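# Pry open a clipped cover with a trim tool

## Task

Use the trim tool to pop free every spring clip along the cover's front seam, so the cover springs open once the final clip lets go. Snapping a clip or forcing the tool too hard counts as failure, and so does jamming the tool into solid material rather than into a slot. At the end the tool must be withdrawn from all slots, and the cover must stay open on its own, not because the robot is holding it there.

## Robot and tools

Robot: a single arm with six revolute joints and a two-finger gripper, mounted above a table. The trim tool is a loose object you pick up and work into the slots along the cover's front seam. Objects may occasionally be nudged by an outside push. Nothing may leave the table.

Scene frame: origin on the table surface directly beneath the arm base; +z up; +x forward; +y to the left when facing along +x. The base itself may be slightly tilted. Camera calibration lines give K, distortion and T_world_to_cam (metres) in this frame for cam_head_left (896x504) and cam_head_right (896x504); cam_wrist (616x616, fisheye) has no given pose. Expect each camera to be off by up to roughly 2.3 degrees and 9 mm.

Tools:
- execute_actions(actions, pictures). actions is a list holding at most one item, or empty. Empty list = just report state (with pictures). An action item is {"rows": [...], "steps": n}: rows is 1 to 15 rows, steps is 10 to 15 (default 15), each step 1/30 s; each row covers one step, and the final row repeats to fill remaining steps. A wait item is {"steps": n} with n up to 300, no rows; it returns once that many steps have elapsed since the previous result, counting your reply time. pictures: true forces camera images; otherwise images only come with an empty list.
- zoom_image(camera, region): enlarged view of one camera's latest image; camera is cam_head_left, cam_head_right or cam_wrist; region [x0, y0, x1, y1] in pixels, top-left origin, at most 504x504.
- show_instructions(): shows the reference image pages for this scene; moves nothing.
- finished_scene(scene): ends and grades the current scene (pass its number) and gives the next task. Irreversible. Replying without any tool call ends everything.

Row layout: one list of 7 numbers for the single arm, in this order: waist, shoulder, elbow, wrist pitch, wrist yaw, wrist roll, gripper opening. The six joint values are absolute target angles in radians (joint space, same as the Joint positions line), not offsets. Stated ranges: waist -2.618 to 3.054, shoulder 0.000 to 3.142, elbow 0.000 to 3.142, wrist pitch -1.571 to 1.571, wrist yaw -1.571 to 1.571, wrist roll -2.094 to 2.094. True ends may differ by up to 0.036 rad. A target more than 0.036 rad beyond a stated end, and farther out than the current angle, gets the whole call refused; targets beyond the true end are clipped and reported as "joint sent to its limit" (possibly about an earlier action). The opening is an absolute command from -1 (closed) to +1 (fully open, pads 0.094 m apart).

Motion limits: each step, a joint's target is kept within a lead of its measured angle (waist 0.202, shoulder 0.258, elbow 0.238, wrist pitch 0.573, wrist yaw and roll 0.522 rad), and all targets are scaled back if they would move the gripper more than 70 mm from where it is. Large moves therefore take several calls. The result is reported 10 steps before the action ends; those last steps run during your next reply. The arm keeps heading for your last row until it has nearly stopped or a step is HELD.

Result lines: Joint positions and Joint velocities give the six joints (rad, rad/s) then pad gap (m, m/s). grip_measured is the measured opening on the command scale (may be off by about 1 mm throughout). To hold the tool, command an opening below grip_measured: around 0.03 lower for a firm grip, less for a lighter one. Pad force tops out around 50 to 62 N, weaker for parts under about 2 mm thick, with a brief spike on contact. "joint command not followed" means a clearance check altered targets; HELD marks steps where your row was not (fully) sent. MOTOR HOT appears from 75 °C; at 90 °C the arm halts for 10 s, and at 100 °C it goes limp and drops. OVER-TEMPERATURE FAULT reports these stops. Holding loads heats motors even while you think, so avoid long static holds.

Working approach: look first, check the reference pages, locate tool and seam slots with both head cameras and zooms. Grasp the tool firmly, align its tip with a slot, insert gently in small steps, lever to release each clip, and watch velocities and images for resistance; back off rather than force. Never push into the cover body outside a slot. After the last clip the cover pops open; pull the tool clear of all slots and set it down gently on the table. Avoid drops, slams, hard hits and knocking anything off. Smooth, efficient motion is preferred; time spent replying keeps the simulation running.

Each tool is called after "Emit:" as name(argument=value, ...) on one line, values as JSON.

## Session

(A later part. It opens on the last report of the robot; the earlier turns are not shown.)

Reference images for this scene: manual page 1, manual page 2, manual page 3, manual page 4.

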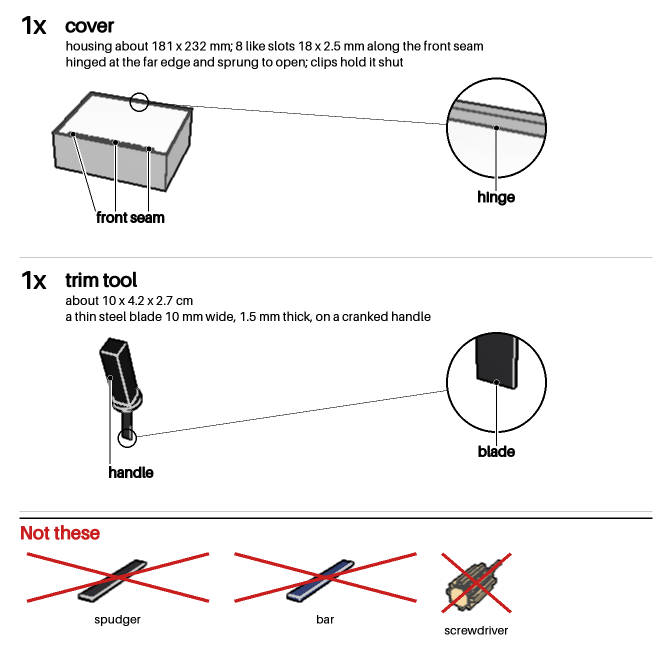

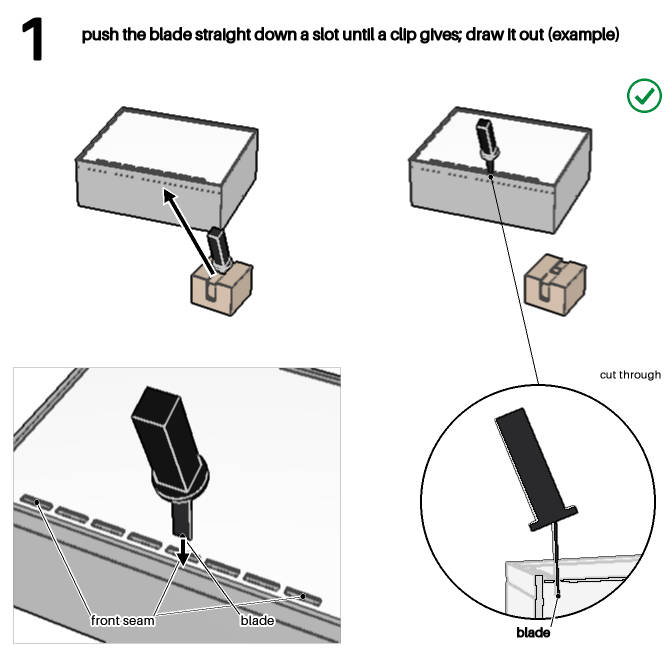

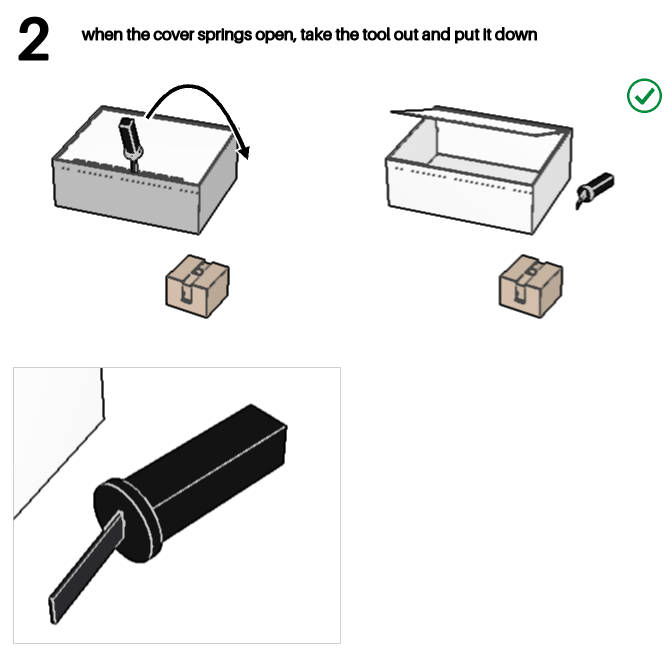

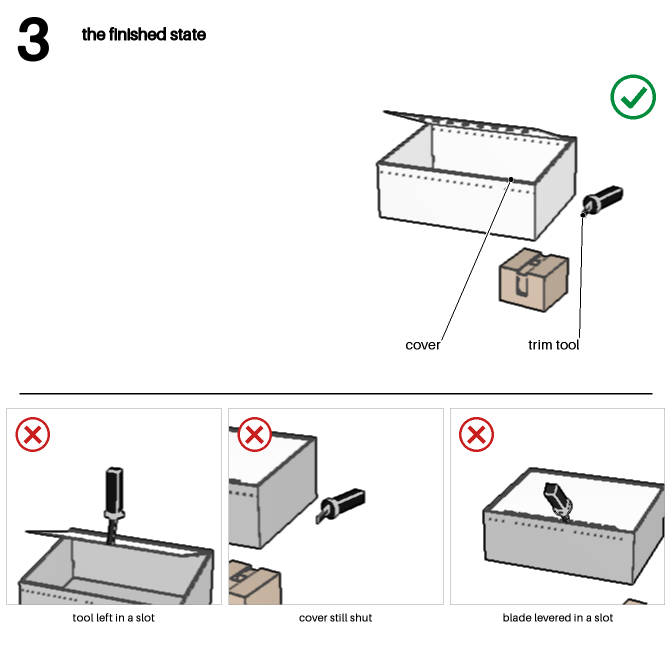

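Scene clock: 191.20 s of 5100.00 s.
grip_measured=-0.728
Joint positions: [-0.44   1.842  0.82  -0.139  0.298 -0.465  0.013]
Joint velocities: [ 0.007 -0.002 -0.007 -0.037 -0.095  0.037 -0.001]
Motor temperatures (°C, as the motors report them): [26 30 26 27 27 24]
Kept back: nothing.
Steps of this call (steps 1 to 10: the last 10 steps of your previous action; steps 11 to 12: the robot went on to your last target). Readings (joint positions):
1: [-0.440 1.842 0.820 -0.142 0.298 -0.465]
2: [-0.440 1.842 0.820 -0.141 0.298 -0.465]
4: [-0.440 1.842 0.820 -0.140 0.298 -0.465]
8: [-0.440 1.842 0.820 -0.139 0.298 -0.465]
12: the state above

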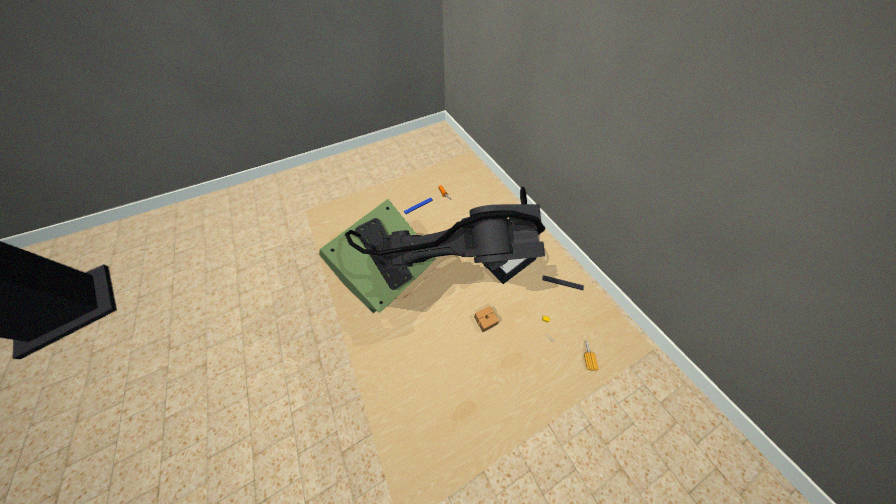

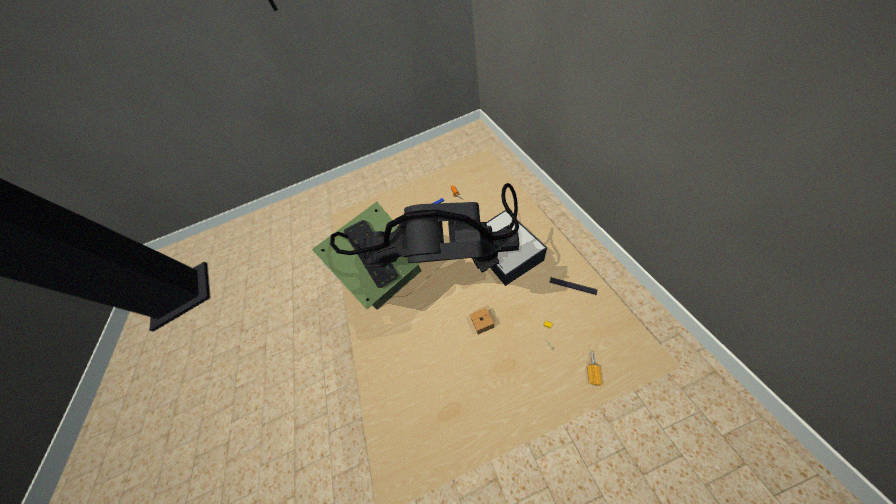

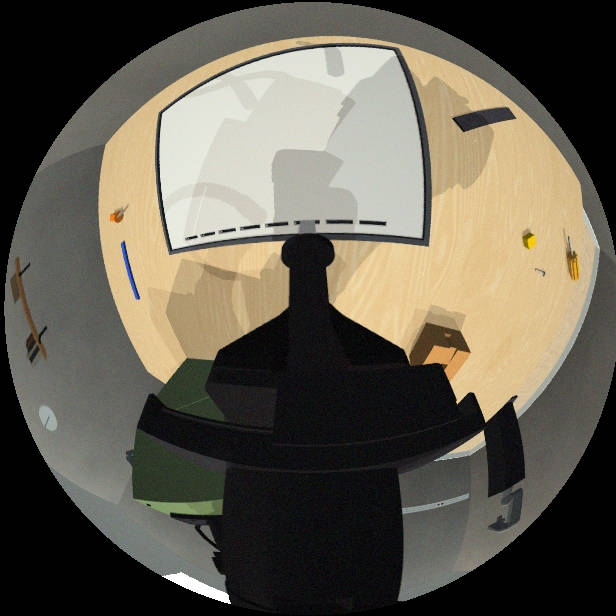

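Emit:
execute_actions(actions=[{"rows":[[-0.441,1.872,0.835,-0.121,0.283,-0.475,-0.77],[-0.441,1.872,0.835,-0.120,0.283,-0.475,-0.77],[-0.441,1.870,0.835,-0.119,0.283,-0.475,-0.77],[-0.441,1.870,0.835,-0.117,0.283,-0.475,-0.77],[-0.441,1.871,0.835,-0.115,0.283,-0.475,-0.77],[-0.441,1.872,0.835,-0.113,0.283,-0.475,-0.77],[-0.441,1.873,0.835,-0.111,0.283,-0.475,-0.77],[-0.441,1.875,0.835,-0.109,0.283,-0.475,-0.77],[-0.441,1.877,0.835,-0.107,0.283,-0.475,-0.77],[-0.441,1.879,0.835,-0.105,0.283,-0.475,-0.77]],"steps":15}])

Emit:
execute_actions(actions=[{"steps":12}], pictures=true)

Emit:
zoom_image(camera="cam_wrist", region=[260, 190, 360, 250])

Scene clock: 191.97 s of 5100.00 s.
grip_measured=-0.728
Joint positions: [-0.44   1.853  0.82  -0.133  0.297 -0.465  0.013]
Joint velocities: [ 0.012  0.051  0.002  0.022 -0.007  0.051  0.001]
Motor temperatures (°C, as the motors report them): [26 30 26 27 27 24]
Steps of this call (steps 1 to 15: the robot went on to your last target; steps 16 to 18: nothing new was sent; steps 19 to 23: the first 5 steps of this action). Readings (joint positions):
19: [-0.440 1.844 0.820 -0.138 0.298 -0.465]
20: [-0.440 1.846 0.820 -0.136 0.298 -0.465]
22: [-0.440 1.852 0.820 -0.135 0.298 -0.465]
23: the state above

Scene clock: 192.37 s of 5100.00 s.
grip_measured=-0.728
Joint positions: [-0.44   1.862  0.82  -0.121  0.297 -0.465  0.013]
Joint velocities: [-0.017  0.007 -0.012 -0.037  0.007  0.037 -0.001]
Motor temperatures (°C, as the motors report them): [26 30 26 27 27 24]
Kept back: nothing.
Steps of this call (steps 1 to 10: the last 10 steps of your previous action; steps 11 to 12: the robot went on to your last target). Readings (joint positions):
1: [-0.440 1.854 0.820 -0.131 0.297 -0.465]
2: [-0.440 1.854 0.820 -0.130 0.297 -0.465]
4: [-0.440 1.856 0.820 -0.127 0.297 -0.465]
8: [-0.440 1.862 0.820 -0.122 0.297 -0.465]
12: the state above

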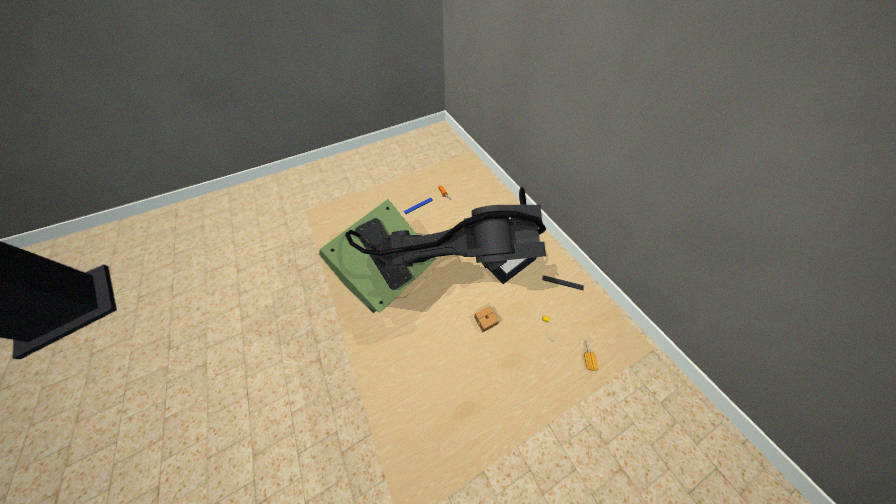

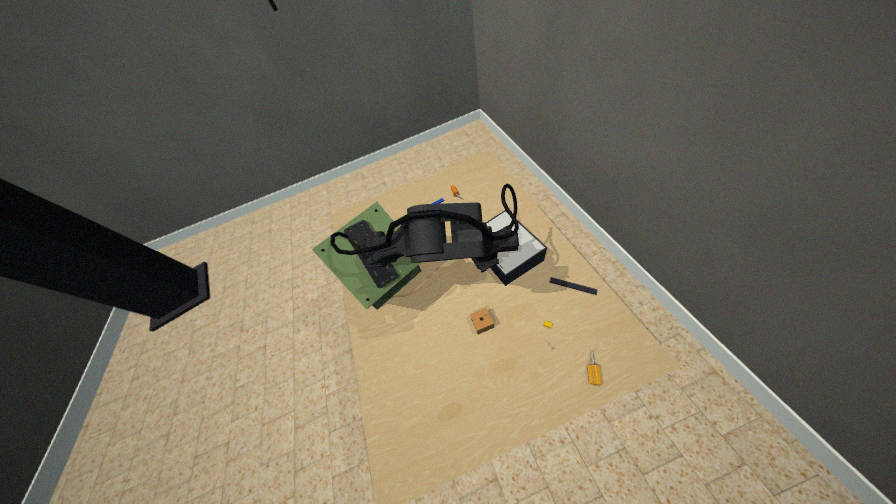

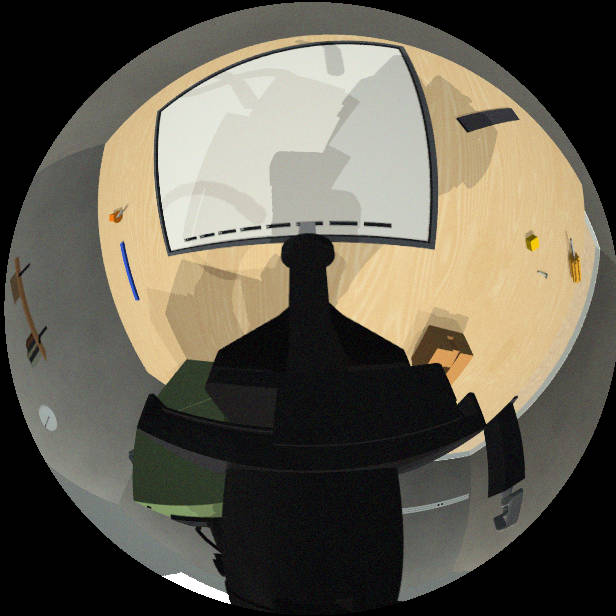

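Region (260, 190, 360, 250) of cam_wrist's 616x616 image, scaled by 5.040, with more detail than that image has; it fills the top 302 rows of this view, and the rest is white.

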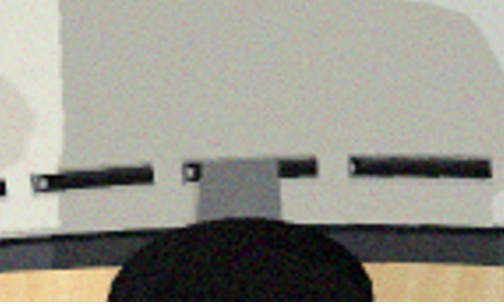

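Emit:
execute_actions(actions=[{"rows":[[-0.446,1.892,0.835,-0.103,0.283,-0.475,-0.77],[-0.447,1.892,0.835,-0.102,0.283,-0.475,-0.77],[-0.448,1.890,0.835,-0.101,0.283,-0.475,-0.77],[-0.449,1.890,0.835,-0.099,0.283,-0.475,-0.77],[-0.450,1.891,0.835,-0.097,0.283,-0.475,-0.77],[-0.451,1.892,0.835,-0.095,0.283,-0.475,-0.77],[-0.452,1.894,0.835,-0.093,0.283,-0.475,-0.77],[-0.453,1.896,0.835,-0.091,0.283,-0.475,-0.77],[-0.454,1.898,0.835,-0.089,0.283,-0.475,-0.77],[-0.455,1.900,0.835,-0.087,0.283,-0.475,-0.77],[-0.455,1.902,0.835,-0.085,0.283,-0.475,-0.77],[-0.455,1.904,0.835,-0.083,0.283,-0.475,-0.77]],"steps":15}])

Emit:
execute_actions(actions=[{"steps":12}], pictures=true)

Emit:
zoom_image(camera="cam_wrist", region=[260, 190, 360, 250])

Scene clock: 193.63 s of 5100.00 s.
grip_measured=-0.728
Joint positions: [-0.44   1.872  0.82  -0.113  0.296 -0.465  0.013]
Joint velocities: [-0.007  0.022 -0.002 -0.007  0.022 -0.022 -0.   ]
Motor temperatures (°C, as the motors report them): [26 30 26 27 27 24]
Steps of this call (steps 1 to 30: the robot went on to your last target; steps 31 to 33: nothing new was sent; steps 34 to 38: the first 5 steps of this action). Readings (joint positions):
34: [-0.440 1.864 0.820 -0.120 0.297 -0.465]
35: [-0.440 1.866 0.820 -0.118 0.297 -0.465]
37: [-0.440 1.871 0.820 -0.115 0.296 -0.465]
38: the state above

Scene clock: 194.03 s of 5100.00 s.
grip_measured=-0.728
Joint positions: [-0.448  1.885  0.82  -0.091  0.293 -0.465  0.013]
Joint velocities: [-0.007 -0.002  0.012 -0.007  0.007  0.007  0.001]
Motor temperatures (°C, as the motors report them): [26 30 26 27 27 24]
Kept back: nothing.
Steps of this call (steps 1 to 10: the last 10 steps of your previous action; steps 11 to 12: the robot went on to your last target). Readings (joint positions):
1: [-0.441 1.873 0.820 -0.111 0.296 -0.465]
2: [-0.442 1.873 0.820 -0.110 0.295 -0.465]
4: [-0.444 1.876 0.820 -0.106 0.294 -0.465]
8: [-0.448 1.882 0.820 -0.095 0.293 -0.465]
12: the state above

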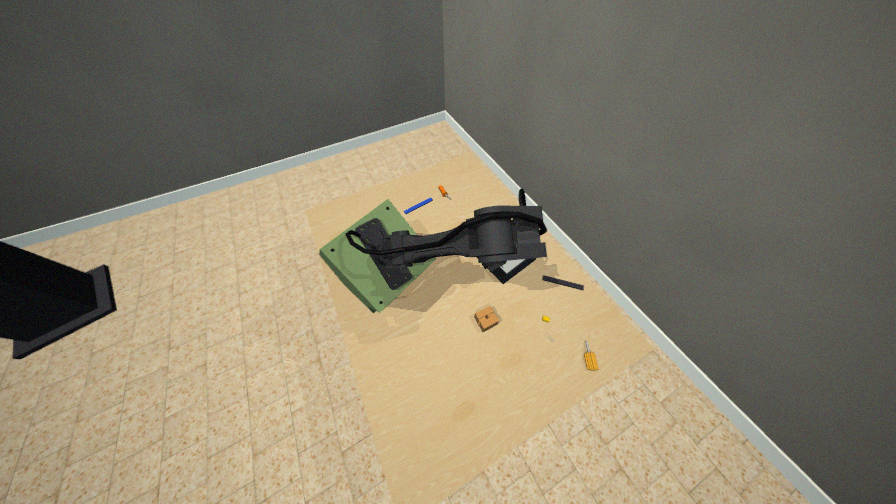

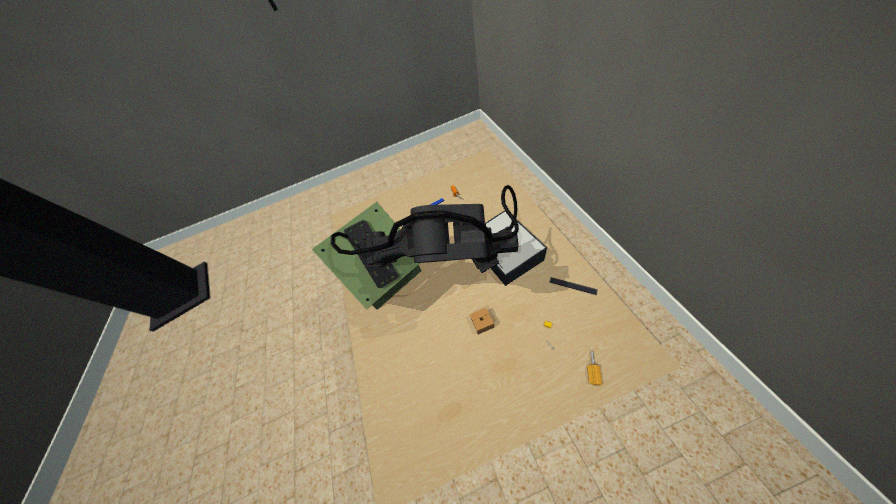

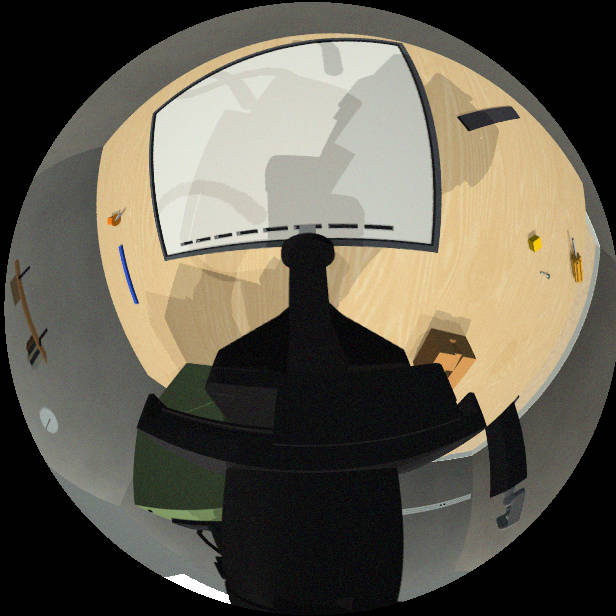

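Region (260, 190, 360, 250) of cam_wrist's 616x616 image, scaled by 5.040, with more detail than that image has; it fills the top 302 rows of this view, and the rest is white.

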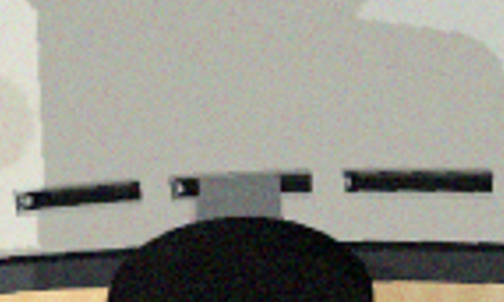

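Emit:
execute_actions(actions=[{"rows":[[-0.455,1.914,0.835,-0.083,0.283,-0.475,-0.77],[-0.455,1.916,0.835,-0.082,0.283,-0.475,-0.77],[-0.456,1.917,0.835,-0.081,0.283,-0.475,-0.77],[-0.456,1.918,0.835,-0.080,0.283,-0.475,-0.77],[-0.457,1.919,0.835,-0.079,0.283,-0.475,-0.77],[-0.457,1.921,0.835,-0.078,0.283,-0.475,-0.77],[-0.458,1.923,0.835,-0.077,0.283,-0.475,-0.77],[-0.458,1.925,0.835,-0.076,0.283,-0.475,-0.77],[-0.458,1.927,0.835,-0.075,0.283,-0.475,-0.77],[-0.458,1.929,0.835,-0.074,0.283,-0.475,-0.77]],"steps":15}])

Emit:
execute_actions(actions=[{"steps":11}])

Scene clock: 194.77 s of 5100.00 s.
grip_measured=-0.728
Joint positions: [-0.448  1.889  0.82  -0.089  0.293 -0.465  0.013]
Joint velocities: [-0.002 -0.012 -0.002 -0.007  0.037  0.037  0.   ]
Motor temperatures (°C, as the motors report them): [26 30 26 27 27 24]
Steps of this call (steps 1 to 17: the robot went on to your last target; steps 18 to 22: the first 5 steps of this action). Readings (joint positions):
18: [-0.448 1.886 0.820 -0.090 0.293 -0.465]
19: [-0.448 1.888 0.820 -0.089 0.293 -0.465]
21: [-0.448 1.889 0.820 -0.089 0.293 -0.465]
22: the state above

Scene clock: 195.13 s of 5100.00 s.
grip_measured=-0.728
Joint positions: [-0.449  1.889  0.82  -0.089  0.293 -0.465  0.013]
Joint velocities: [ 0.007 -0.007  0.012 -0.037 -0.066 -0.022 -0.001]
Motor temperatures (°C, as the motors report them): [26 30 26 27 27 24]
Kept back: nothing.
Steps of this call (steps 1 to 10: the last 10 steps of your previous action; step 11: the robot went on to your last target). Readings (joint positions):
1: [-0.448 1.889 0.820 -0.089 0.293 -0.465]
2: [-0.449 1.889 0.820 -0.089 0.293 -0.465]
4: [-0.449 1.889 0.820 -0.089 0.293 -0.465]
8: [-0.449 1.889 0.820 -0.089 0.293 -0.465]
11: the state above

Emit:
execute_actions(actions=[{"rows":[[-0.455,1.930,0.835,-0.072,0.283,-0.475,-0.77],[-0.455,1.933,0.835,-0.070,0.283,-0.475,-0.77],[-0.455,1.935,0.835,-0.068,0.283,-0.475,-0.77],[-0.455,1.937,0.835,-0.066,0.283,-0.475,-0.77],[-0.455,1.939,0.835,-0.064,0.283,-0.475,-0.77],[-0.455,1.941,0.835,-0.062,0.283,-0.475,-0.77],[-0.455,1.942,0.835,-0.061,0.283,-0.475,-0.77],[-0.455,1.943,0.835,-0.060,0.283,-0.475,-0.77]],"steps":13}])

Emit:
execute_actions(actions=[{"steps":11}], pictures=true)

Emit:
zoom_image(camera="cam_wrist", region=[260, 190, 360, 250])

Scene clock: 195.87 s of 5100.00 s.
grip_measured=-0.728
Joint positions: [-0.449  1.892  0.82  -0.088  0.293 -0.465  0.013]
Joint velocities: [-0.007  0.027 -0.002 -0.066  0.007 -0.066 -0.001]
Motor temperatures (°C, as the motors report them): [26 30 26 27 27 24]
Steps of this call (steps 1 to 15: the robot went on to your last target; steps 16 to 19: nothing new was sent; steps 20 to 22: the first 3 steps of this action). Readings (joint positions):
20: [-0.449 1.889 0.820 -0.089 0.293 -0.465]
21: [-0.449 1.891 0.820 -0.088 0.293 -0.465]
22: the state above

Scene clock: 196.23 s of 5100.00 s.
grip_measured=-0.728
Joint positions: [-0.449  1.914  0.82  -0.06   0.293 -0.465  0.013]
Joint velocities: [-0.002  0.012 -0.007  0.051 -0.007  0.022  0.   ]
Motor temperatures (°C, as the motors report them): [26 30 26 27 27 24]
Kept back: nothing.
Steps of this call (steps 1 to 10: the last 10 steps of your previous action; step 11: the robot went on to your last target). Readings (joint positions):
1: [-0.449 1.895 0.820 -0.084 0.293 -0.465]
2: [-0.449 1.900 0.820 -0.078 0.293 -0.465]
4: [-0.449 1.909 0.820 -0.068 0.293 -0.465]
8: [-0.449 1.914 0.820 -0.060 0.293 -0.465]
11: the state above

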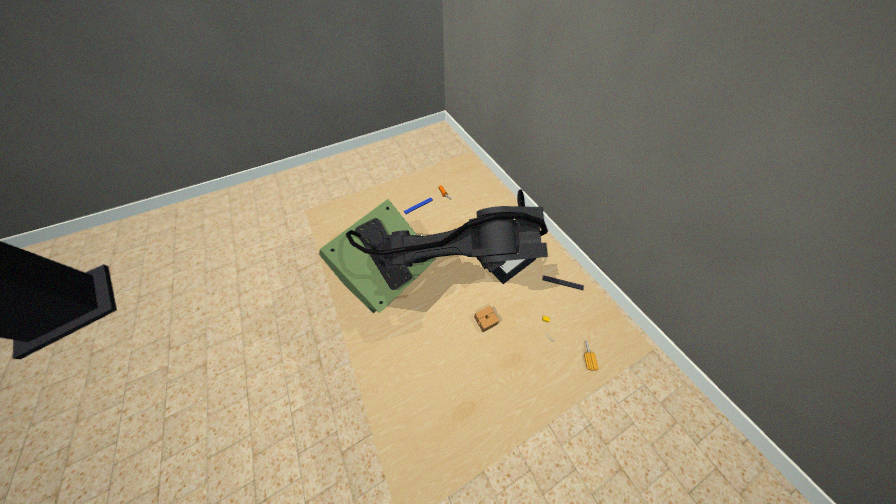

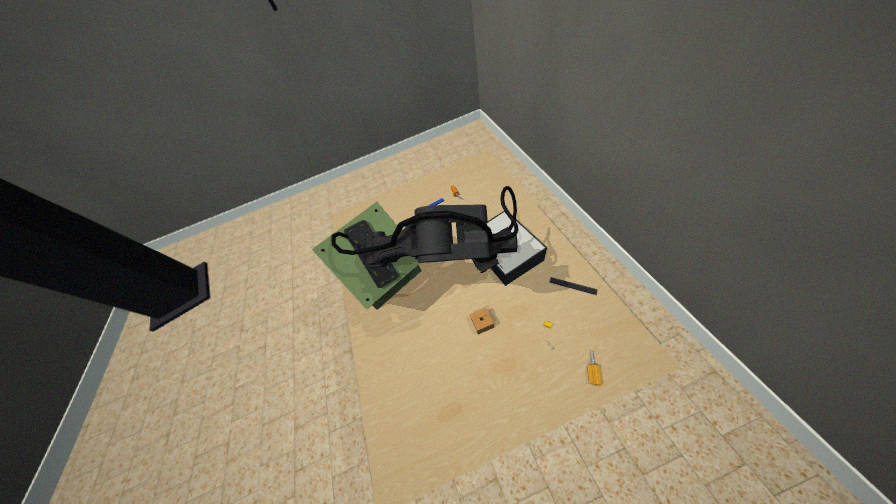

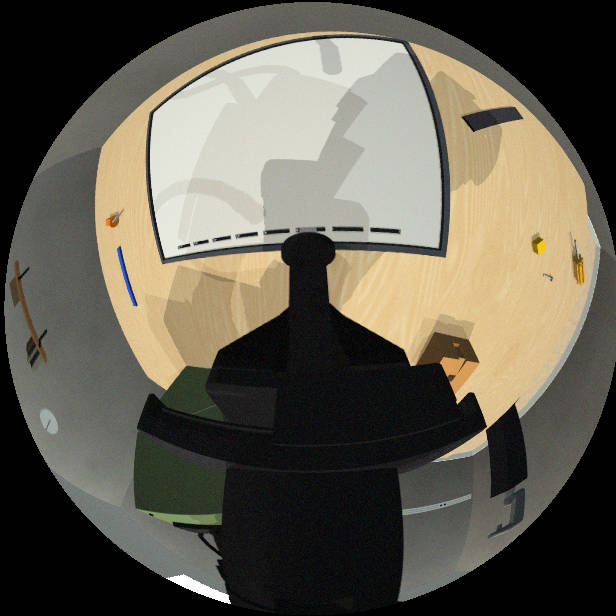

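Region (260, 190, 360, 250) of cam_wrist's 616x616 image, scaled by 5.040, with more detail than that image has; it fills the top 302 rows of this view, and the rest is white.

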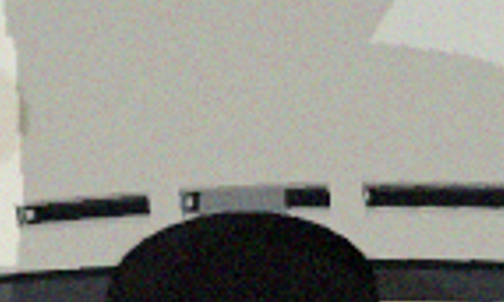

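Emit:
execute_actions(actions=[{"rows":[[-0.452,1.905,0.835,-0.072,0.283,-0.475,-0.77],[-0.450,1.899,0.835,-0.078,0.283,-0.475,-0.77],[-0.449,1.894,0.835,-0.083,0.283,-0.475,-0.77],[-0.448,1.889,0.835,-0.088,0.283,-0.475,-0.77],[-0.447,1.884,0.835,-0.093,0.283,-0.475,-0.77],[-0.446,1.879,0.835,-0.098,0.283,-0.475,-0.77],[-0.445,1.874,0.835,-0.103,0.283,-0.475,-0.77],[-0.444,1.869,0.835,-0.108,0.283,-0.475,-0.77],[-0.443,1.864,0.835,-0.113,0.283,-0.475,-0.77],[-0.442,1.859,0.835,-0.118,0.283,-0.475,-0.77],[-0.441,1.854,0.835,-0.123,0.283,-0.475,-0.77],[-0.440,1.848,0.835,-0.129,0.283,-0.475,-0.77],[-0.440,1.842,0.835,-0.135,0.283,-0.475,-0.77],[-0.440,1.836,0.835,-0.141,0.283,-0.475,-0.77],[-0.440,1.830,0.835,-0.147,0.283,-0.475,-0.77]],"steps":15}])

Emit:
execute_actions(actions=[{"rows":[[-0.440,1.822,0.835,-0.154,0.283,-0.475,-0.77],[-0.440,1.814,0.835,-0.160,0.283,-0.475,-0.77],[-0.440,1.806,0.835,-0.165,0.283,-0.475,-0.77],[-0.440,1.800,0.835,-0.168,0.283,-0.475,-0.77],[-0.445,1.795,0.835,-0.168,0.278,-0.485,-0.77],[-0.455,1.790,0.835,-0.168,0.272,-0.50,-0.77],[-0.470,1.786,0.835,-0.168,0.265,-0.515,-0.77],[-0.485,1.782,0.835,-0.168,0.258,-0.53,-0.77],[-0.498,1.778,0.835,-0.168,0.250,-0.545,-0.77],[-0.508,1.775,0.835,-0.168,0.244,-0.555,-0.77],[-0.514,1.773,0.835,-0.168,0.240,-0.560,-0.77]],"steps":15}])

Emit:
execute_actions(actions=[{"steps":16}], pictures=true)

Emit:
zoom_image(camera="cam_wrist", region=[260, 190, 360, 250])

Scene clock: 198.23 s of 5100.00 s.
grip_measured=-0.728
Joint positions: [-0.449  1.909  0.82  -0.061  0.291 -0.466  0.013]
Joint velocities: [-0.017 -0.056  0.007 -0.066  0.037 -0.007  0.001]
Motor temperatures (°C, as the motors report them): [26 30 26 27 27 24]
Steps of this call (steps 1 to 30: the robot went on to your last target; steps 31 to 55: nothing new was sent; steps 56 to 60: the first 5 steps of this action). Readings (joint positions):
56: [-0.449 1.914 0.820 -0.060 0.293 -0.465]
57: [-0.449 1.914 0.820 -0.060 0.293 -0.465]
59: [-0.449 1.911 0.820 -0.060 0.292 -0.466]
60: the state above

Scene clock: 198.73 s of 5100.00 s.
grip_measured=-0.728
Joint positions: [-0.449  1.825  0.82  -0.142  0.289 -0.468  0.013]
Joint velocities: [-0.002 -0.178 -0.022 -0.139  0.007  0.007  0.   ]
Motor temperatures (°C, as the motors report them): [26 30 26 27 27 24]
Steps of this call (steps 1 to 10: the last 10 steps of your previous action; steps 11 to 15: the first 5 steps of this action). Readings (joint positions):
11: [-0.449 1.853 0.820 -0.117 0.289 -0.467]
12: [-0.449 1.846 0.820 -0.123 0.289 -0.467]
14: [-0.449 1.832 0.820 -0.138 0.289 -0.467]
15: the state above

Scene clock: 199.27 s of 5100.00 s.
grip_measured=-0.728
Joint positions: [-0.517  1.79   0.82  -0.149  0.26  -0.546  0.013]
Joint velocities: [-0.002  0.002  0.017 -0.022 -0.037  0.022  0.001]
Motor temperatures (°C, as the motors report them): [26 30 26 27 27 24]
Kept back: nothing.
Steps of this call (steps 1 to 10: the last 10 steps of your previous action; steps 11 to 16: the robot went on to your last target). Readings (joint positions):
1: [-0.449 1.819 0.820 -0.144 0.289 -0.472]
2: [-0.451 1.813 0.820 -0.146 0.287 -0.478]
4: [-0.466 1.802 0.820 -0.146 0.279 -0.495]
8: [-0.511 1.791 0.820 -0.146 0.268 -0.526]
16: the state above

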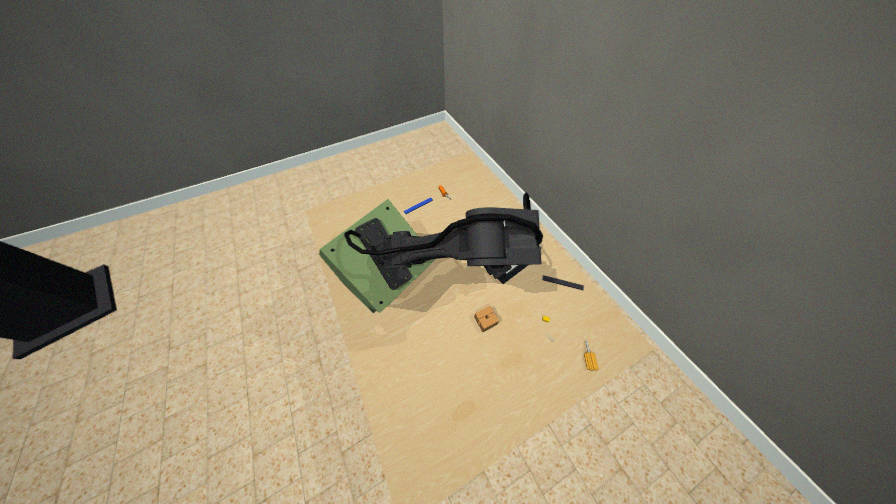

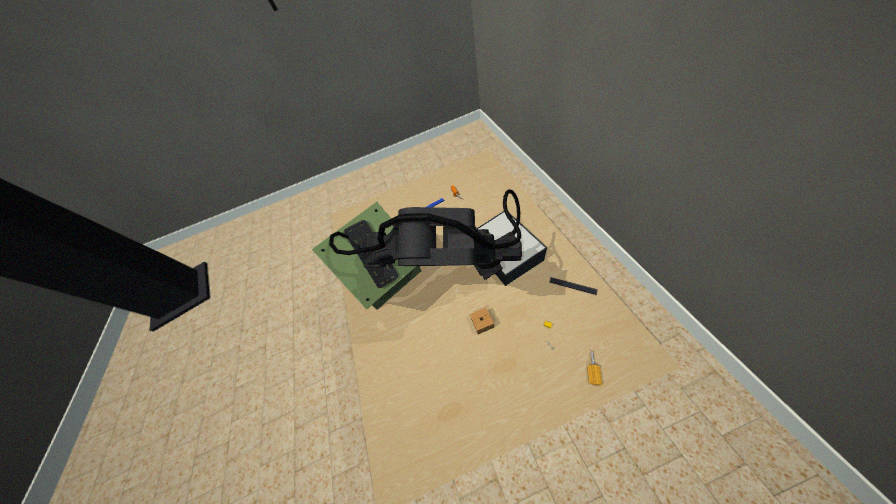

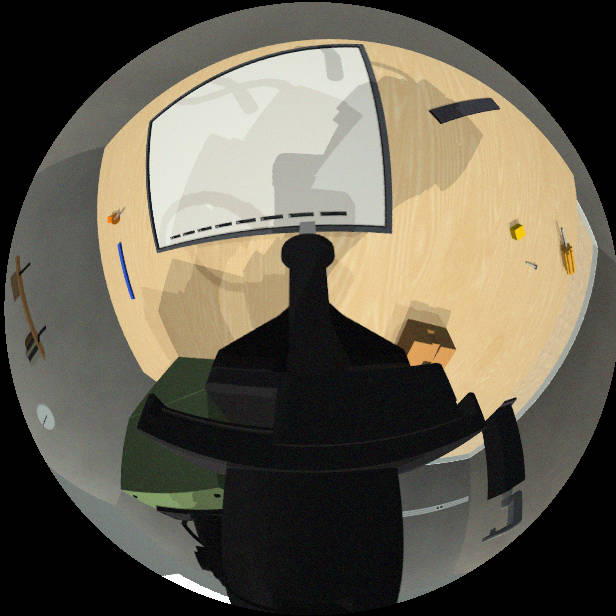

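Region (260, 190, 360, 250) of cam_wrist's 616x616 image, scaled by 5.040, with more detail than that image has; it fills the top 302 rows of this view, and the rest is white.

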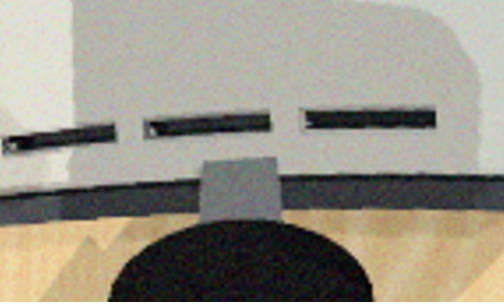

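Emit:
execute_actions(actions=[{"rows":[[-0.514,1.765,0.835,-0.150,0.240,-0.560,-0.77],[-0.505,1.767,0.835,-0.138,0.240,-0.560,-0.77],[-0.495,1.769,0.835,-0.130,0.240,-0.560,-0.77],[-0.488,1.769,0.835,-0.126,0.240,-0.560,-0.77],[-0.484,1.769,0.835,-0.125,0.240,-0.560,-0.77]],"steps":15}])

Emit:
execute_actions(actions=[{"steps":13}], pictures=true)

Emit:
zoom_image(camera="cam_wrist", region=[260, 190, 360, 250])

Scene clock: 200.57 s of 5100.00 s.
grip_measured=-0.728
Joint positions: [-0.513  1.79   0.82  -0.147  0.258 -0.549  0.013]
Joint velocities: [ 0.095  0.002 -0.012  0.081  0.022 -0.022 -0.001]
Motor temperatures (°C, as the motors report them): [26 30 26 27 27 24]
Steps of this call (steps 1 to 15: the robot went on to your last target; steps 16 to 34: nothing new was sent; steps 35 to 39: the first 5 steps of this action). Readings (joint positions):
35: [-0.517 1.790 0.820 -0.150 0.258 -0.549]
36: [-0.517 1.790 0.820 -0.150 0.258 -0.549]
38: [-0.516 1.790 0.820 -0.149 0.258 -0.549]
39: the state above

Scene clock: 201.00 s of 5100.00 s.
grip_measured=-0.728
Joint positions: [-0.5    1.79   0.82  -0.141  0.256 -0.549  0.013]
Joint velocities: [-0.007  0.002  0.022 -0.037 -0.022  0.007 -0.001]
Motor temperatures (°C, as the motors report them): [26 30 26 27 27 24]
Kept back: nothing.
Steps of this call (steps 1 to 10: the last 10 steps of your previous action; steps 11 to 13: the robot went on to your last target). Readings (joint positions):
1: [-0.509 1.790 0.820 -0.146 0.258 -0.549]
2: [-0.506 1.790 0.820 -0.145 0.257 -0.549]
4: [-0.501 1.790 0.820 -0.143 0.257 -0.549]
8: [-0.500 1.790 0.820 -0.142 0.256 -0.549]
13: the state above

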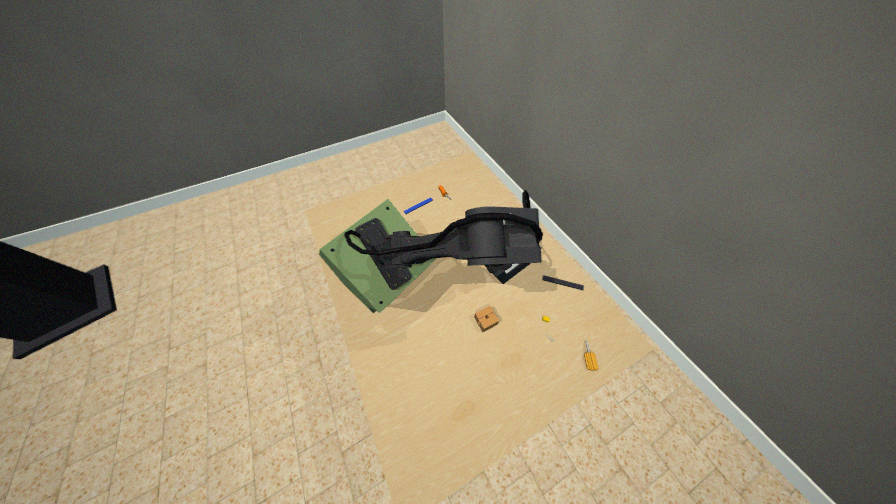

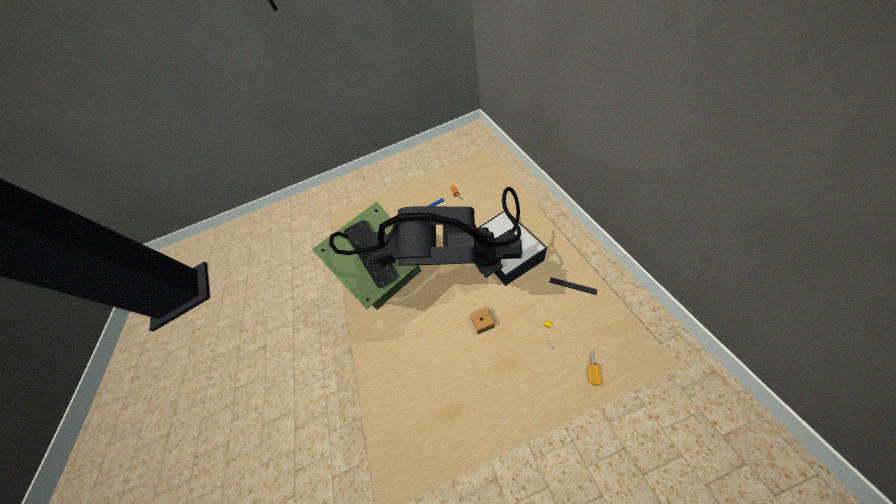

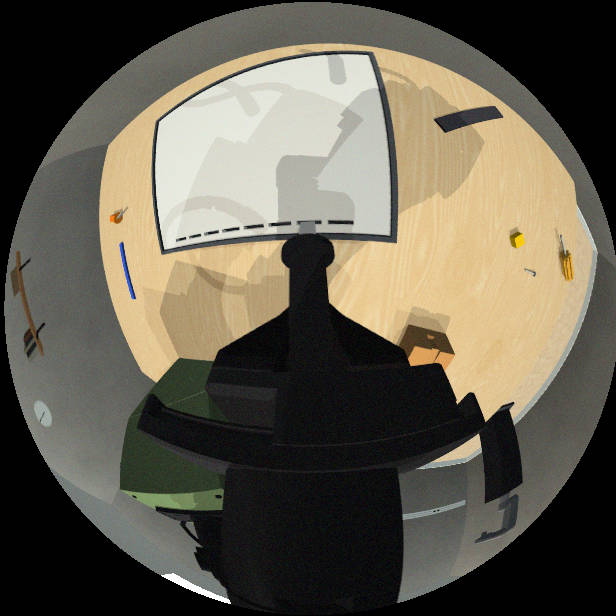

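Region (260, 190, 360, 250) of cam_wrist's 616x616 image, scaled by 5.040, with more detail than that image has; it fills the top 302 rows of this view, and the rest is white.

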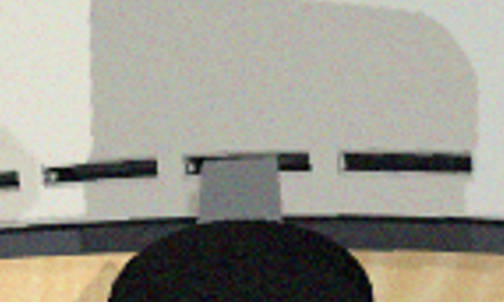

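Emit:
execute_actions(actions=[{"rows":[[-0.500,1.775,0.835,-0.123,0.240,-0.560,-0.77],[-0.505,1.775,0.835,-0.119,0.240,-0.560,-0.77],[-0.509,1.775,0.835,-0.117,0.240,-0.560,-0.77]],"steps":15}])

Emit:
execute_actions(actions=[{"steps":13}], pictures=true)

Emit:
zoom_image(camera="cam_wrist", region=[260, 190, 360, 250])

Scene clock: 201.67 s of 5100.00 s.
grip_measured=-0.728
Joint positions: [-0.5    1.79   0.82  -0.137  0.256 -0.549  0.013]
Joint velocities: [ 0.017 -0.007  0.002 -0.022  0.066 -0.007  0.001]
Motor temperatures (°C, as the motors report them): [26 30 26 27 27 24]
Steps of this call (steps 1 to 15: the robot went on to your last target; steps 16 to 20: the first 5 steps of this action). Readings (joint positions):
16: [-0.500 1.790 0.820 -0.141 0.256 -0.549]
17: [-0.500 1.790 0.820 -0.141 0.256 -0.549]
19: [-0.500 1.790 0.820 -0.138 0.256 -0.549]
20: the state above

Scene clock: 202.10 s of 5100.00 s.
grip_measured=-0.728
Joint positions: [-0.5    1.79   0.82  -0.134  0.256 -0.549  0.013]
Joint velocities: [-0.007  0.012 -0.007  0.007 -0.022 -0.007 -0.001]
Motor temperatures (°C, as the motors report them): [26 30 26 27 27 24]
Kept back: nothing.
Steps of this call (steps 1 to 10: the last 10 steps of your previous action; steps 11 to 13: the robot went on to your last target). Readings (joint positions):
1: [-0.500 1.790 0.820 -0.136 0.256 -0.549]
2: [-0.500 1.790 0.820 -0.136 0.256 -0.549]
4: [-0.500 1.790 0.820 -0.135 0.256 -0.549]
8: [-0.500 1.790 0.820 -0.134 0.256 -0.549]
13: the state above

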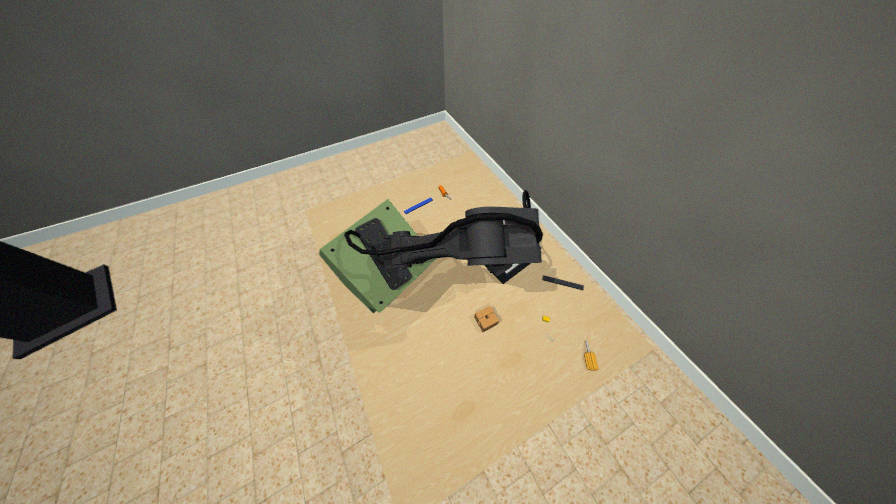

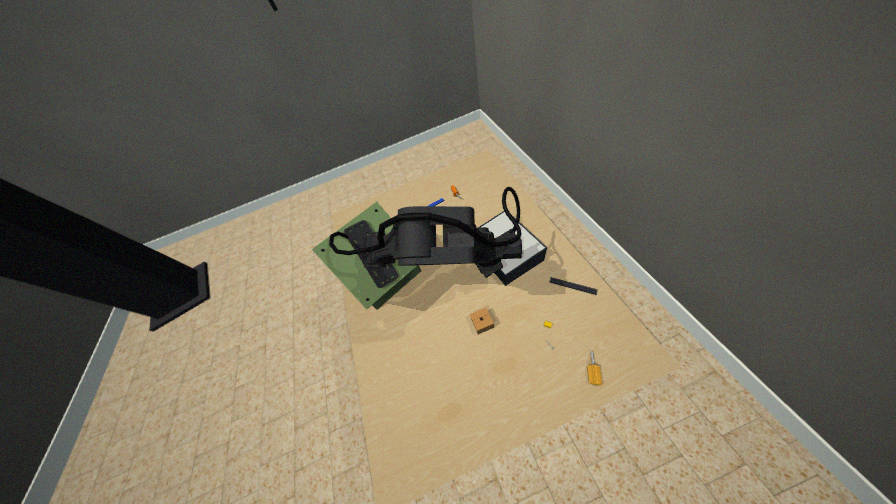

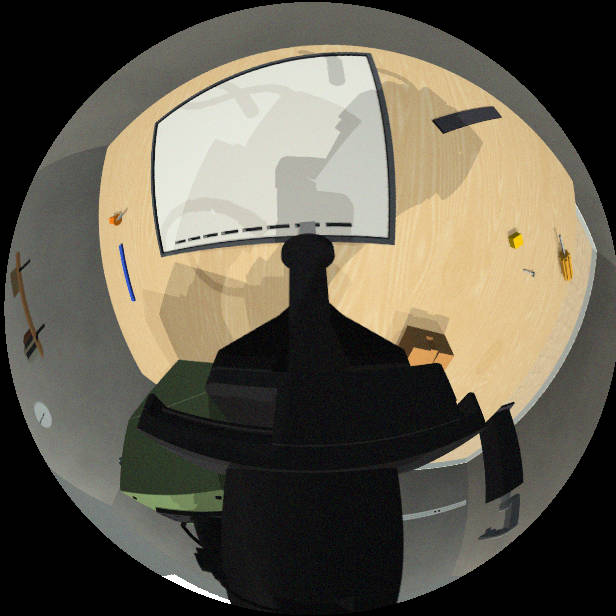

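Region (260, 190, 360, 250) of cam_wrist's 616x616 image, scaled by 5.040, with more detail than that image has; it fills the top 302 rows of this view, and the rest is white.

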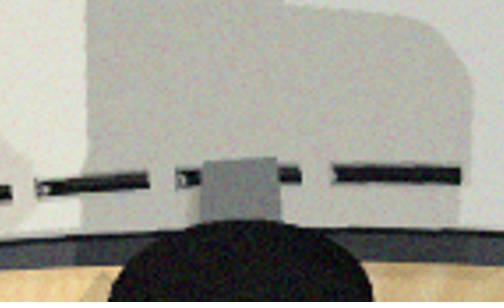

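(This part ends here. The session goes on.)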